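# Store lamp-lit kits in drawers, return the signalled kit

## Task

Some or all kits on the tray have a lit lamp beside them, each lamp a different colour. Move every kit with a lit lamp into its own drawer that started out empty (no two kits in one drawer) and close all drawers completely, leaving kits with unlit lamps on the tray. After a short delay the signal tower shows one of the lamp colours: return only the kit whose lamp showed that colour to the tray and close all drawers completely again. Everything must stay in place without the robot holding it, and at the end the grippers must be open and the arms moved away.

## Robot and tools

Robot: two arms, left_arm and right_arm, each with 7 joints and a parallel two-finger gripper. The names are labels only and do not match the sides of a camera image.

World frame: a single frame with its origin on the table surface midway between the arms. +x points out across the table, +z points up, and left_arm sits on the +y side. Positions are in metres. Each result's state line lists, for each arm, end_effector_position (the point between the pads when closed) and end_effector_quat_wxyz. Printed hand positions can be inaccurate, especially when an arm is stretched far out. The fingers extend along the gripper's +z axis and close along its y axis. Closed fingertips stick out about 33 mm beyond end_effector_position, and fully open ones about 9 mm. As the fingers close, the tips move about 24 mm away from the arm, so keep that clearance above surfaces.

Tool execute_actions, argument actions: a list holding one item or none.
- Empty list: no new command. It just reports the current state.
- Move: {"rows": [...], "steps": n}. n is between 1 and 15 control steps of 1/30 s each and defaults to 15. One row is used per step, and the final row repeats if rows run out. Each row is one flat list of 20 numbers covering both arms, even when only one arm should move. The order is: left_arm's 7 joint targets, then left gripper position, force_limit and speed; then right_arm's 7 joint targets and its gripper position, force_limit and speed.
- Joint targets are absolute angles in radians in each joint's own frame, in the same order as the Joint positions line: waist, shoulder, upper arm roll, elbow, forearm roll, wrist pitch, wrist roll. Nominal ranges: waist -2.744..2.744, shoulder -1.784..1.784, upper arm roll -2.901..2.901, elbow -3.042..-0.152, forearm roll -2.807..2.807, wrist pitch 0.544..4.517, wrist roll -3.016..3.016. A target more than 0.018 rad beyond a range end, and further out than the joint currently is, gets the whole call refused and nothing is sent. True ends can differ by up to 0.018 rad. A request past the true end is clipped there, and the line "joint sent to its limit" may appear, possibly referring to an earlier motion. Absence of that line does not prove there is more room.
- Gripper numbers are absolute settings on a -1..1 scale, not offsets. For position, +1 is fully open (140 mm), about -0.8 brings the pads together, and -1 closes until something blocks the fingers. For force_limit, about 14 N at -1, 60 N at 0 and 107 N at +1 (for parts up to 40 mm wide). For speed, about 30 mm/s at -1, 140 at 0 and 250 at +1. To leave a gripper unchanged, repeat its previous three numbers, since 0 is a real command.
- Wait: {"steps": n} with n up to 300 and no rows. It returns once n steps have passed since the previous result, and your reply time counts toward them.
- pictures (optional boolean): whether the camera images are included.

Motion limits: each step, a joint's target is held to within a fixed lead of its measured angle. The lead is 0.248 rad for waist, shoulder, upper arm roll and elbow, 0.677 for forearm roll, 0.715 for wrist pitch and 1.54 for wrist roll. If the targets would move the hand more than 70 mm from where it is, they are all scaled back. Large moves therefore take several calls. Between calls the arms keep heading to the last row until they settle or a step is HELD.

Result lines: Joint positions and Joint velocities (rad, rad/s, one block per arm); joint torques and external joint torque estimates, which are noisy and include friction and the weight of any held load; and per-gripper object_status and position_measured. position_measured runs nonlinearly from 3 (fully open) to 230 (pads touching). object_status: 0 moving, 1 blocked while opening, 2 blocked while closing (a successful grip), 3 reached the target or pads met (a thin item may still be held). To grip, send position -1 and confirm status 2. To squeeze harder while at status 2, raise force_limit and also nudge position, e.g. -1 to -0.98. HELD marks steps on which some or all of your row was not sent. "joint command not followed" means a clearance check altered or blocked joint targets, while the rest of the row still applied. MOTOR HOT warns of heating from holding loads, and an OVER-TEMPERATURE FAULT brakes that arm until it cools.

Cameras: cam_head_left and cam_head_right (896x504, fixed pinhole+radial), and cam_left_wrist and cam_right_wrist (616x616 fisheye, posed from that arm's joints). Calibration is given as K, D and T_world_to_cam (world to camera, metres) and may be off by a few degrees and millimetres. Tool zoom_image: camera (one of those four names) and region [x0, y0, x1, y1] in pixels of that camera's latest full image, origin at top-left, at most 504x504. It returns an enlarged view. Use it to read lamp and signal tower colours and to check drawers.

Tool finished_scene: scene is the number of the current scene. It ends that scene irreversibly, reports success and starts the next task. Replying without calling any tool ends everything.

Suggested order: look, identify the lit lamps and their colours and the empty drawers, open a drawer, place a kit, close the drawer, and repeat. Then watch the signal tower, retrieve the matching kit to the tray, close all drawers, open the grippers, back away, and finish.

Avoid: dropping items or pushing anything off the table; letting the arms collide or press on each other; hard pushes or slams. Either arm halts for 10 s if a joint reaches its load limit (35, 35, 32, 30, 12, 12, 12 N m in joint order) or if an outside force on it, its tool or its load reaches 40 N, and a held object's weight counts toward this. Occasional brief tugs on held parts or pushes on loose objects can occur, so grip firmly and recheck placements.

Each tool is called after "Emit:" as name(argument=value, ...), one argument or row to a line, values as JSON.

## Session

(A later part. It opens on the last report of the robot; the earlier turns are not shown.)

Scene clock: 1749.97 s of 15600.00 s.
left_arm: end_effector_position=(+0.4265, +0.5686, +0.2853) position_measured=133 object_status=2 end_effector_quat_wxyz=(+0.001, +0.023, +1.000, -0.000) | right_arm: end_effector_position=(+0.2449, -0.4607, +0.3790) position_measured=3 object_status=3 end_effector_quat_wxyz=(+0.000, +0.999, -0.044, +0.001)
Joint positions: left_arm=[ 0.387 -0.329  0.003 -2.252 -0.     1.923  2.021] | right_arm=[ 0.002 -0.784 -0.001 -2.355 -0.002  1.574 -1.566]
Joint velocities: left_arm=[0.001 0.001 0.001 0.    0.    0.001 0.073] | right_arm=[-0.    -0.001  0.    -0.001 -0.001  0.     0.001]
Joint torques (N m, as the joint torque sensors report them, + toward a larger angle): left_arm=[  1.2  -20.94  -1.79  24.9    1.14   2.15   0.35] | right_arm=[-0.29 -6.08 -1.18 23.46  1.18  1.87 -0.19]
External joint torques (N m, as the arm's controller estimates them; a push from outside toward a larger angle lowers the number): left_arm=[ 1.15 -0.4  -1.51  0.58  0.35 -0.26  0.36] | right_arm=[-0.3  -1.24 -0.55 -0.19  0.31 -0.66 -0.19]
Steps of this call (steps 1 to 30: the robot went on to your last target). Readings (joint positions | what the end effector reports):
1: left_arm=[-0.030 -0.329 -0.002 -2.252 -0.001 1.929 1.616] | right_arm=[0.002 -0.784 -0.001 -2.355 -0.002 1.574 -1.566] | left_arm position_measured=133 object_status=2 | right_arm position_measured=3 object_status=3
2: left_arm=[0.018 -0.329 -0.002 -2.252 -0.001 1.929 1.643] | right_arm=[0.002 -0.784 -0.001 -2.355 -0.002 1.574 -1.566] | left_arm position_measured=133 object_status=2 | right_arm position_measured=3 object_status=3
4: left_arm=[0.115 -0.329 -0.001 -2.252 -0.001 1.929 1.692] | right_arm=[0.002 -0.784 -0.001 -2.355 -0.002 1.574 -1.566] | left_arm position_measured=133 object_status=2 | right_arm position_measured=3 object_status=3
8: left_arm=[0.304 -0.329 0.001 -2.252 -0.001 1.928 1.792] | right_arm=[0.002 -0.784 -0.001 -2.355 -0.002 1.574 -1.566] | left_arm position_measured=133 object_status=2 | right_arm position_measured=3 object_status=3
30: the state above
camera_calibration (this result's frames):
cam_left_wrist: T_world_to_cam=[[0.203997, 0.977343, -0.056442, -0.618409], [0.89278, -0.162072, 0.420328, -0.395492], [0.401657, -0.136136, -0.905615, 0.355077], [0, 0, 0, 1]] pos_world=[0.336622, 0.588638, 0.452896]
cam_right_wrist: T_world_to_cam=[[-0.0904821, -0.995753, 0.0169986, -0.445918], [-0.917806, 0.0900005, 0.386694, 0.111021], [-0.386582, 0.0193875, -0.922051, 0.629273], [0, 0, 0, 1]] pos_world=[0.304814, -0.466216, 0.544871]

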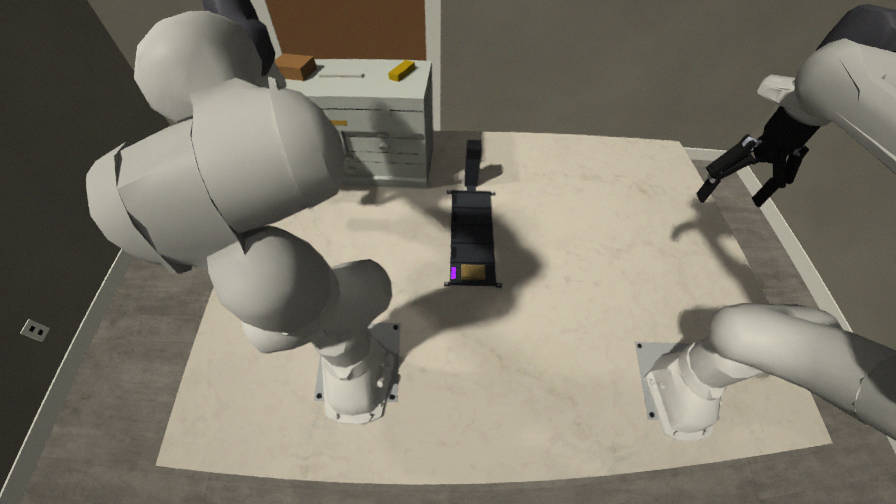

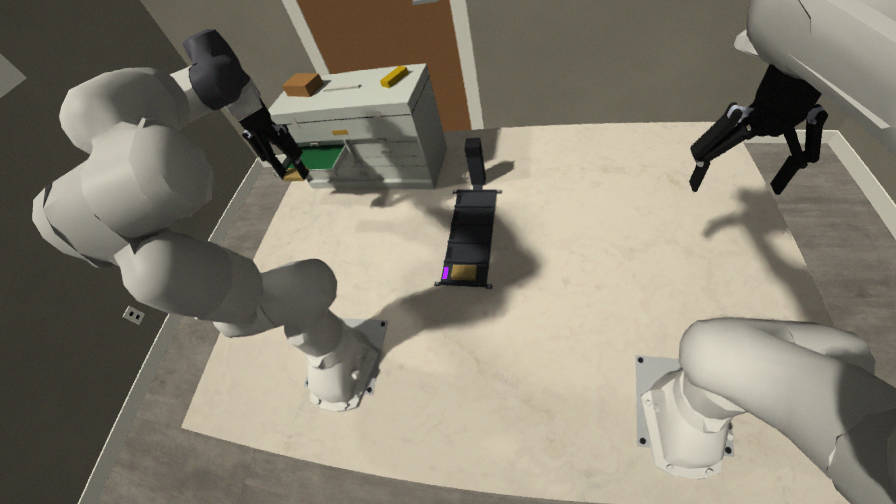

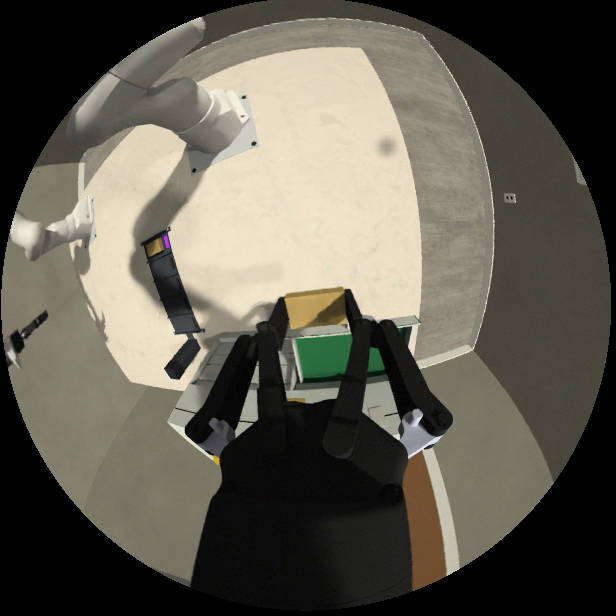

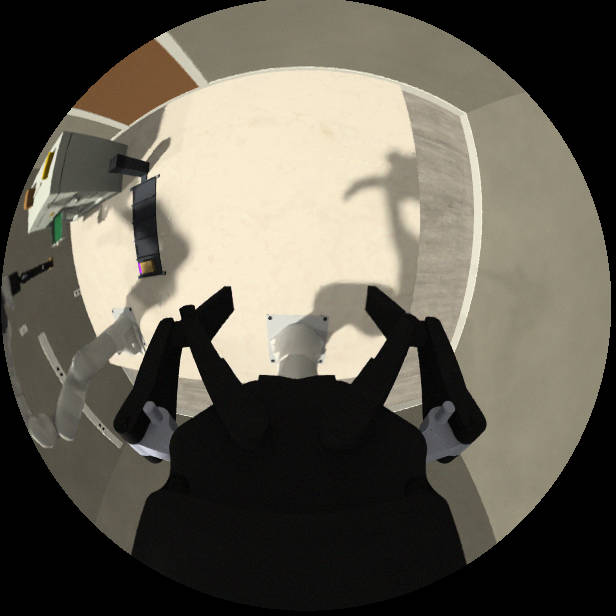

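Emit:
execute_actions(
  actions=[
    {"rows":[[0.39,-0.12,0,-2.05,0,1.93,2.05,-1,0,0,0,-0.785,0,-2.356,0,1.571,-1.571,1,0,1]],"steps":15},
  ],
  pictures=false,
)

Emit:
execute_actions(
  actions=[
    {"rows":[[0.39,0.098,0,-1.816,0,1.916,2.05,-1,0,0,0,-0.785,0,-2.356,0,1.571,-1.571,1,0,1]],"steps":15},
  ],
  pictures=false,
)

Emit:
execute_actions(
  actions=[
    {"rows":[[0.39,0.1205,0,-1.888,0,2.017,2.05,-1,0,0,0,-0.785,0,-2.356,0,1.571,-1.571,1,0,1]],"steps":15},
  ],
  pictures=false,
)

Emit:
execute_actions(
  actions=[
    {"rows":[[0.39,0.136,0,-1.92,0,2.064,2.05,-1,0,0,0,-0.785,0,-2.356,0,1.571,-1.571,1,0,1]],"steps":15},
  ],
)

Scene clock: 1765.40 s of 15600.00 s.
left_arm: end_effector_position=(+0.4860, +0.5941, +0.2783) position_measured=133 object_status=2 end_effector_quat_wxyz=(-0.004, +0.034, +0.999, -0.002) | right_arm: end_effector_position=(+0.2449, -0.4607, +0.3790) position_measured=3 object_status=3 end_effector_quat_wxyz=(+0.000, +0.999, -0.044, +0.001)
Joint positions: left_arm=[ 0.388 -0.12   0.002 -2.053 -0.001  1.925  2.043] | right_arm=[ 0.002 -0.784 -0.001 -2.355 -0.002  1.574 -1.566]
Joint velocities: left_arm=[ 0.001  0.     0.     0.006 -0.001  0.003 -0.   ] | right_arm=[ 0.001 -0.     0.001  0.001 -0.    -0.001  0.001]
Joint torques (N m, as the joint torque sensors report them, + toward a larger angle): left_arm=[  0.4  -27.59  -0.94  25.04   1.1    3.2    0.43] | right_arm=[-0.78 -5.79 -1.13 23.77  1.23  1.89 -0.14]
External joint torques (N m, as the arm's controller estimates them; a push from outside toward a larger angle lowers the number): left_arm=[ 0.39  0.04 -0.82  0.95  0.31  0.83  0.43] | right_arm=[-0.83 -0.96 -0.54  0.08  0.34 -0.64 -0.14]
Steps of this call (steps 1 to 30: the robot went on to your last target; steps 31 to 90: nothing new was sent; then 11.93 s passed at rest; steps 91 to 105: all 15 steps of this action). Readings (joint positions | what the end effector reports):
91: left_arm=[0.388 -0.288 0.002 -2.201 -0.001 1.907 2.043] | right_arm=[0.002 -0.784 -0.001 -2.355 -0.002 1.574 -1.566] | left_arm position_measured=133 object_status=2 | right_arm position_measured=3 object_status=3
92: left_arm=[0.388 -0.233 0.002 -2.144 -0.001 1.914 2.043] | right_arm=[0.002 -0.784 -0.001 -2.355 -0.002 1.574 -1.566] | left_arm position_measured=133 object_status=2 | right_arm position_measured=3 object_status=3
94: left_arm=[0.388 -0.164 0.002 -2.089 -0.001 1.921 2.043] | right_arm=[0.002 -0.784 -0.001 -2.355 -0.002 1.574 -1.566] | left_arm position_measured=133 object_status=2 | right_arm position_measured=3 object_status=3
98: left_arm=[0.388 -0.122 0.002 -2.063 -0.001 1.923 2.043] | right_arm=[0.002 -0.784 -0.001 -2.355 -0.002 1.574 -1.566] | left_arm position_measured=133 object_status=2 | right_arm position_measured=3 object_status=3
105: the state above

Scene clock: 1765.90 s of 15600.00 s.
left_arm: end_effector_position=(+0.5514, +0.6222, +0.2669) position_measured=133 object_status=2 end_effector_quat_wxyz=(-0.002, +0.034, +0.999, -0.001) | right_arm: end_effector_position=(+0.2449, -0.4607, +0.3790) position_measured=3 object_status=3 end_effector_quat_wxyz=(+0.000, +0.999, -0.044, +0.001)
Joint positions: left_arm=[ 0.388  0.1    0.002 -1.819 -0.001  1.913  2.043] | right_arm=[ 0.002 -0.784 -0.001 -2.355 -0.002  1.574 -1.566]
Joint velocities: left_arm=[ 0.     0.001 -0.     0.008 -0.001  0.    -0.002] | right_arm=[-0.001  0.    -0.    -0.002 -0.    -0.     0.   ]
Joint torques (N m, as the joint torque sensors report them, + toward a larger angle): left_arm=[  0.39 -36.31  -0.56  24.89   1.29   2.92   0.46] | right_arm=[-0.74 -6.19 -1.1  23.43  1.19  1.83 -0.21]
External joint torques (N m, as the arm's controller estimates them; a push from outside toward a larger angle lowers the number): left_arm=[ 0.36 -1.26 -0.68  0.87  0.5   0.57  0.46] | right_arm=[-0.72 -1.34 -0.4  -0.22  0.32 -0.69 -0.21]
Steps of this call (steps 1 to 15: all 15 steps of this action). Readings (joint positions | what the end effector reports):
1: left_arm=[0.388 -0.078 0.002 -1.995 -0.001 1.903 2.043] | right_arm=[0.002 -0.784 -0.001 -2.355 -0.002 1.574 -1.566] | left_arm position_measured=133 object_status=2 | right_arm position_measured=3 object_status=3
2: left_arm=[0.388 -0.023 0.002 -1.929 -0.001 1.908 2.043] | right_arm=[0.002 -0.784 -0.001 -2.355 -0.002 1.574 -1.566] | left_arm position_measured=133 object_status=2 | right_arm position_measured=3 object_status=3
4: left_arm=[0.388 0.049 0.002 -1.863 -0.001 1.913 2.043] | right_arm=[0.002 -0.784 -0.001 -2.355 -0.002 1.574 -1.566] | left_arm position_measured=133 object_status=2 | right_arm position_measured=3 object_status=3
8: left_arm=[0.388 0.097 0.002 -1.831 -0.001 1.913 2.043] | right_arm=[0.002 -0.784 -0.001 -2.355 -0.002 1.574 -1.566] | left_arm position_measured=133 object_status=2 | right_arm position_measured=3 object_status=3
15: the state above

Scene clock: 1766.40 s of 15600.00 s.
left_arm: end_effector_position=(+0.5515, +0.6223, +0.2274) position_measured=133 object_status=2 end_effector_quat_wxyz=(-0.003, +0.034, +0.999, -0.002) | right_arm: end_effector_position=(+0.2449, -0.4607, +0.3790) position_measured=3 object_status=3 end_effector_quat_wxyz=(+0.000, +0.999, -0.044, +0.001)
Joint positions: left_arm=[ 0.388  0.124  0.002 -1.889 -0.001  2.007  2.043] | right_arm=[ 0.002 -0.784 -0.001 -2.355 -0.002  1.574 -1.566]
Joint velocities: left_arm=[ 0.    -0.001 -0.001 -0.002  0.001  0.033  0.   ] | right_arm=[ 0.     0.    -0.    -0.001 -0.     0.     0.   ]
Joint torques (N m, as the joint torque sensors report them, + toward a larger angle): left_arm=[  0.94 -37.33  -0.78  24.58   1.13   3.11   0.48] | right_arm=[-0.65 -5.89 -0.73 23.27  1.19  1.89 -0.17]
External joint torques (N m, as the arm's controller estimates them; a push from outside toward a larger angle lowers the number): left_arm=[ 0.93 -1.75 -0.91  0.83  0.37  0.76  0.48] | right_arm=[-0.64 -1.09 -0.04 -0.36  0.31 -0.64 -0.18]
Steps of this call (steps 1 to 15: all 15 steps of this action). Readings (joint positions | what the end effector reports):
1: left_arm=[0.388 0.098 0.002 -1.832 -0.001 1.932 2.043] | right_arm=[0.002 -0.784 -0.001 -2.355 -0.002 1.574 -1.566] | left_arm position_measured=133 object_status=2 | right_arm position_measured=3 object_status=3
2: left_arm=[0.388 0.100 0.002 -1.848 -0.001 1.947 2.043] | right_arm=[0.002 -0.784 -0.001 -2.355 -0.002 1.574 -1.566] | left_arm position_measured=133 object_status=2 | right_arm position_measured=3 object_status=3
4: left_arm=[0.388 0.113 0.002 -1.872 -0.001 1.968 2.043] | right_arm=[0.002 -0.784 -0.001 -2.355 -0.002 1.574 -1.566] | left_arm position_measured=133 object_status=2 | right_arm position_measured=3 object_status=3
8: left_arm=[0.388 0.125 0.002 -1.889 -0.001 1.990 2.043] | right_arm=[0.002 -0.784 -0.001 -2.355 -0.002 1.574 -1.566] | left_arm position_measured=133 object_status=2 | right_arm position_measured=3 object_status=3
15: the state above

Scene clock: 1766.90 s of 15600.00 s.
left_arm: end_effector_position=(+0.5526, +0.6228, +0.2090) position_measured=133 object_status=2 end_effector_quat_wxyz=(-0.001, +0.034, +0.999, -0.001) | right_arm: end_effector_position=(+0.2449, -0.4607, +0.3790) position_measured=3 object_status=3 end_effector_quat_wxyz=(+0.000, +0.999, -0.044, +0.001)
Joint positions: left_arm=[ 0.388  0.138  0.002 -1.921 -0.001  2.056  2.043] | right_arm=[ 0.002 -0.784 -0.001 -2.355 -0.002  1.574 -1.566]
Joint velocities: left_arm=[-0.001 -0.    -0.001 -0.001 -0.     0.017  0.   ] | right_arm=[ 0.     0.     0.001 -0.002 -0.001 -0.    -0.001]
Joint torques (N m, as the joint torque sensors report them, + toward a larger angle): left_arm=[  0.62 -37.33  -1.31  23.83   1.18   3.3    0.5 ] | right_arm=[-0.68 -5.67 -1.3  23.48  1.2   1.9  -0.18]
External joint torques (N m, as the arm's controller estimates them; a push from outside toward a larger angle lowers the number): left_arm=[ 0.82 -1.24 -1.27  0.11  0.44  0.91  0.5 ] | right_arm=[-0.72 -0.82 -0.68 -0.13  0.32 -0.61 -0.18]
Steps of this call (steps 1 to 15: all 15 steps of this action). Readings (joint positions | what the end effector reports):
1: left_arm=[0.388 0.124 0.002 -1.895 -0.001 2.016 2.043] | right_arm=[0.002 -0.784 -0.001 -2.355 -0.002 1.574 -1.566] | left_arm position_measured=133 object_status=2 | right_arm position_measured=3 object_status=3
2: left_arm=[0.388 0.125 0.002 -1.902 -0.001 2.024 2.043] | right_arm=[0.002 -0.784 -0.001 -2.355 -0.002 1.574 -1.566] | left_arm position_measured=133 object_status=2 | right_arm position_measured=3 object_status=3
4: left_arm=[0.388 0.132 0.002 -1.913 -0.001 2.035 2.043] | right_arm=[0.002 -0.784 -0.001 -2.355 -0.002 1.574 -1.566] | left_arm position_measured=133 object_status=2 | right_arm position_measured=3 object_status=3
8: left_arm=[0.388 0.138 0.002 -1.920 -0.001 2.047 2.043] | right_arm=[0.002 -0.784 -0.001 -2.355 -0.002 1.574 -1.566] | left_arm position_measured=133 object_status=2 | right_arm position_measured=3 object_status=3
15: the state above
camera_calibration (this result's frames):
cam_left_wrist: T_world_to_cam=[[0.225039, 0.97265, -0.0575289, -0.709905], [0.890218, -0.181248, 0.417925, -0.453358], [0.396068, -0.145263, -0.906658, 0.251708], [0, 0, 0, 1]] pos_world=[0.463649, 0.644883, 0.376843]
cam_right_wrist: T_world_to_cam=[[-0.0904821, -0.995753, 0.0169986, -0.445918], [-0.917806, 0.0900005, 0.386694, 0.111021], [-0.386582, 0.0193875, -0.922051, 0.629273], [0, 0, 0, 1]] pos_world=[0.304814, -0.466216, 0.544871]

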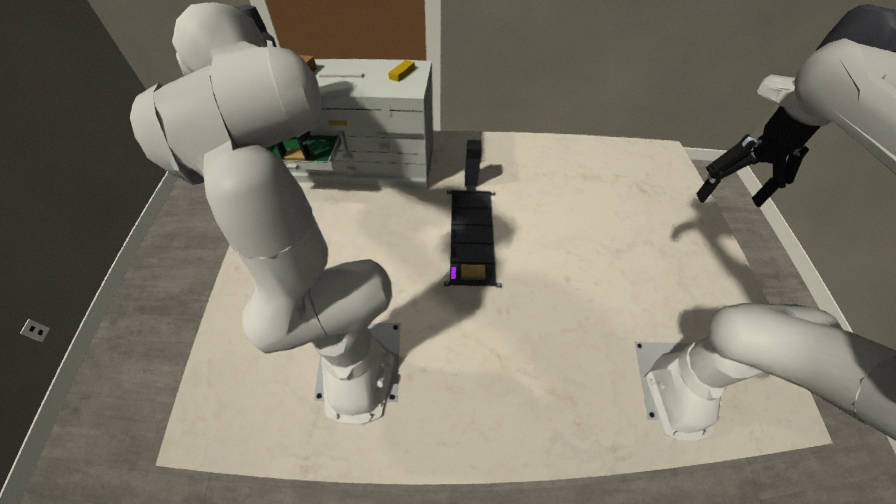

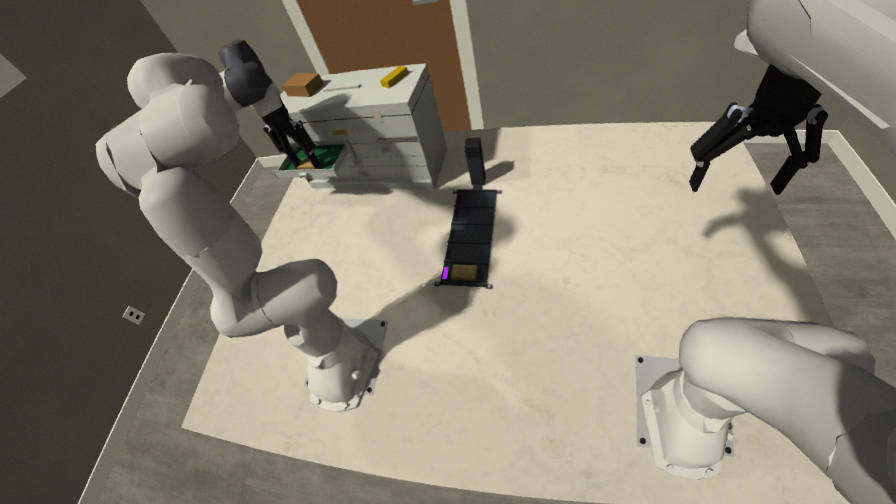

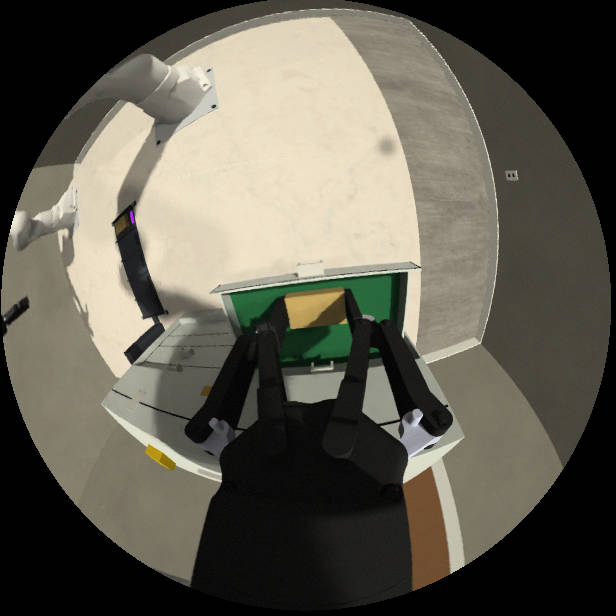

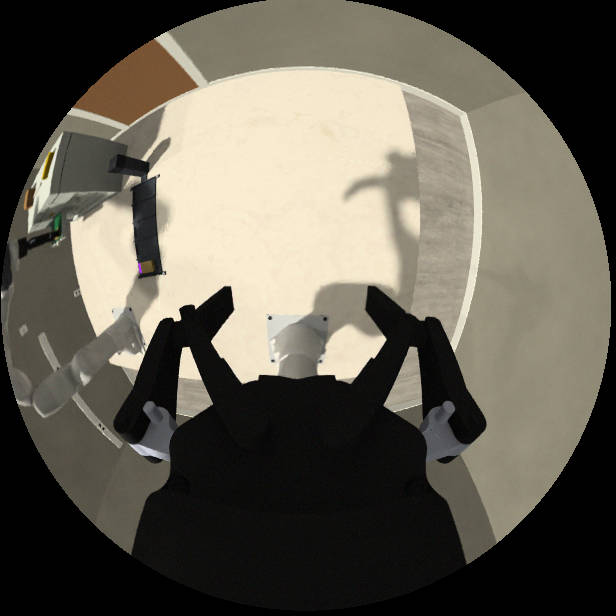

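Emit:
execute_actions(
  actions=[
    {"rows":[[0.39,0.141,0,-1.927,0,2.077,2.05,-1,0,0,0,-0.785,0,-2.356,0,1.571,-1.571,1,0,1]],"steps":15},
  ],
  pictures=false,
)

Scene clock: 1771.53 s of 15600.00 s.
left_arm: end_effector_position=(+0.5542, +0.6235, +0.2056) position_measured=133 object_status=2 end_effector_quat_wxyz=(+0.002, +0.034, +0.999, +0.001) | right_arm: end_effector_position=(+0.2449, -0.4607, +0.3790) position_measured=3 object_status=3 end_effector_quat_wxyz=(+0.000, +0.999, -0.044, +0.001)
Joint positions: left_arm=[ 0.388  0.141  0.002 -1.927 -0.001  2.071  2.043] | right_arm=[ 0.002 -0.784 -0.001 -2.355 -0.002  1.574 -1.566]
Joint velocities: left_arm=[ 0.    -0.001  0.     0.     0.001  0.003 -0.   ] | right_arm=[ 0.    -0.    -0.    -0.    -0.001 -0.    -0.001]
Joint torques (N m, as the joint torque sensors report them, + toward a larger angle): left_arm=[  0.1  -35.54   0.01  23.2    1.16   3.3    0.47] | right_arm=[-0.74 -6.17 -0.69 23.53  1.16  1.87 -0.16]
External joint torques (N m, as the arm's controller estimates them; a push from outside toward a larger angle lowers the number): left_arm=[ 0.11  0.84 -0.14 -0.62  0.41  0.88  0.47] | right_arm=[-0.74 -1.3  -0.04 -0.15  0.29 -0.65 -0.16]
Steps of this call (steps 1 to 15: the robot went on to your last target; steps 16 to 90: nothing new was sent; then 1.13 s passed at rest; steps 91 to 105: all 15 steps of this action). Readings (joint positions | what the end effector reports):
91: left_arm=[0.388 0.138 0.002 -1.922 -0.001 2.061 2.043] | right_arm=[0.002 -0.784 -0.001 -2.355 -0.002 1.574 -1.566] | left_arm position_measured=133 object_status=2 | right_arm position_measured=3 object_status=3
92: left_arm=[0.388 0.138 0.002 -1.923 -0.001 2.063 2.043] | right_arm=[0.002 -0.784 -0.001 -2.355 -0.002 1.574 -1.566] | left_arm position_measured=133 object_status=2 | right_arm position_measured=3 object_status=3
94: left_arm=[0.388 0.139 0.002 -1.925 -0.001 2.066 2.043] | right_arm=[0.002 -0.784 -0.001 -2.355 -0.002 1.574 -1.566] | left_arm position_measured=133 object_status=2 | right_arm position_measured=3 object_status=3
98: left_arm=[0.388 0.141 0.002 -1.927 -0.001 2.069 2.043] | right_arm=[0.002 -0.784 -0.001 -2.355 -0.002 1.574 -1.566] | left_arm position_measured=133 object_status=2 | right_arm position_measured=3 object_status=3
105: the state above

Emit:
execute_actions(
  actions=[
    {"rows":[[0.39,0.145,0,-1.932,0,2.085,2.05,-1,0,0,0,-0.785,0,-2.356,0,1.571,-1.571,1,0,1]],"steps":15},
  ],
  pictures=false,
)

Scene clock: 1779.77 s of 15600.00 s.
left_arm: end_effector_position=(+0.5552, +0.6239, +0.2039) position_measured=133 object_status=2 end_effector_quat_wxyz=(+0.003, +0.034, +0.999, +0.001) | right_arm: end_effector_position=(+0.2449, -0.4607, +0.3790) position_measured=3 object_status=3 end_effector_quat_wxyz=(+0.000, +0.999, -0.044, +0.001)
Joint positions: left_arm=[ 0.388  0.143  0.002 -1.93  -0.001  2.079  2.044] | right_arm=[ 0.002 -0.784 -0.001 -2.355 -0.002  1.574 -1.566]
Joint velocities: left_arm=[ 0.002 -0.     0.001 -0.     0.001  0.002  0.001] | right_arm=[ 0.001  0.001 -0.     0.     0.002  0.001 -0.001]
Joint torques (N m, as the joint torque sensors report them, + toward a larger angle): left_arm=[ -0.03 -34.91  -1.13  21.38   1.23   3.43   0.41] | right_arm=[-0.51 -6.09 -1.18 23.82  1.19  1.93 -0.2 ]
External joint torques (N m, as the arm's controller estimates them; a push from outside toward a larger angle lowers the number): left_arm=[-0.23  1.41 -1.46 -2.34  0.48  1.01  0.41] | right_arm=[-0.54 -1.31 -0.54  0.18  0.31 -0.6  -0.2 ]
Steps of this call (steps 1 to 15: the robot went on to your last target; steps 16 to 90: nothing new was sent; then 4.73 s passed at rest; steps 91 to 105: all 15 steps of this action). Readings (joint positions | what the end effector reports):
91: left_arm=[0.388 0.141 0.002 -1.928 -0.001 2.073 2.043] | right_arm=[0.002 -0.784 -0.001 -2.355 -0.002 1.574 -1.566] | left_arm position_measured=133 object_status=2 | right_arm position_measured=3 object_status=3
92: left_arm=[0.388 0.142 0.002 -1.929 -0.001 2.075 2.043] | right_arm=[0.002 -0.784 -0.001 -2.355 -0.002 1.574 -1.566] | left_arm position_measured=133 object_status=2 | right_arm position_measured=3 object_status=3
94: left_arm=[0.388 0.143 0.002 -1.930 -0.001 2.077 2.043] | right_arm=[0.002 -0.784 -0.001 -2.355 -0.002 1.574 -1.566] | left_arm position_measured=133 object_status=2 | right_arm position_measured=3 object_status=3
98: left_arm=[0.388 0.143 0.002 -1.930 -0.001 2.078 2.043] | right_arm=[0.002 -0.784 -0.001 -2.355 -0.002 1.574 -1.566] | left_arm position_measured=133 object_status=2 | right_arm position_measured=3 object_status=3
105: the state above


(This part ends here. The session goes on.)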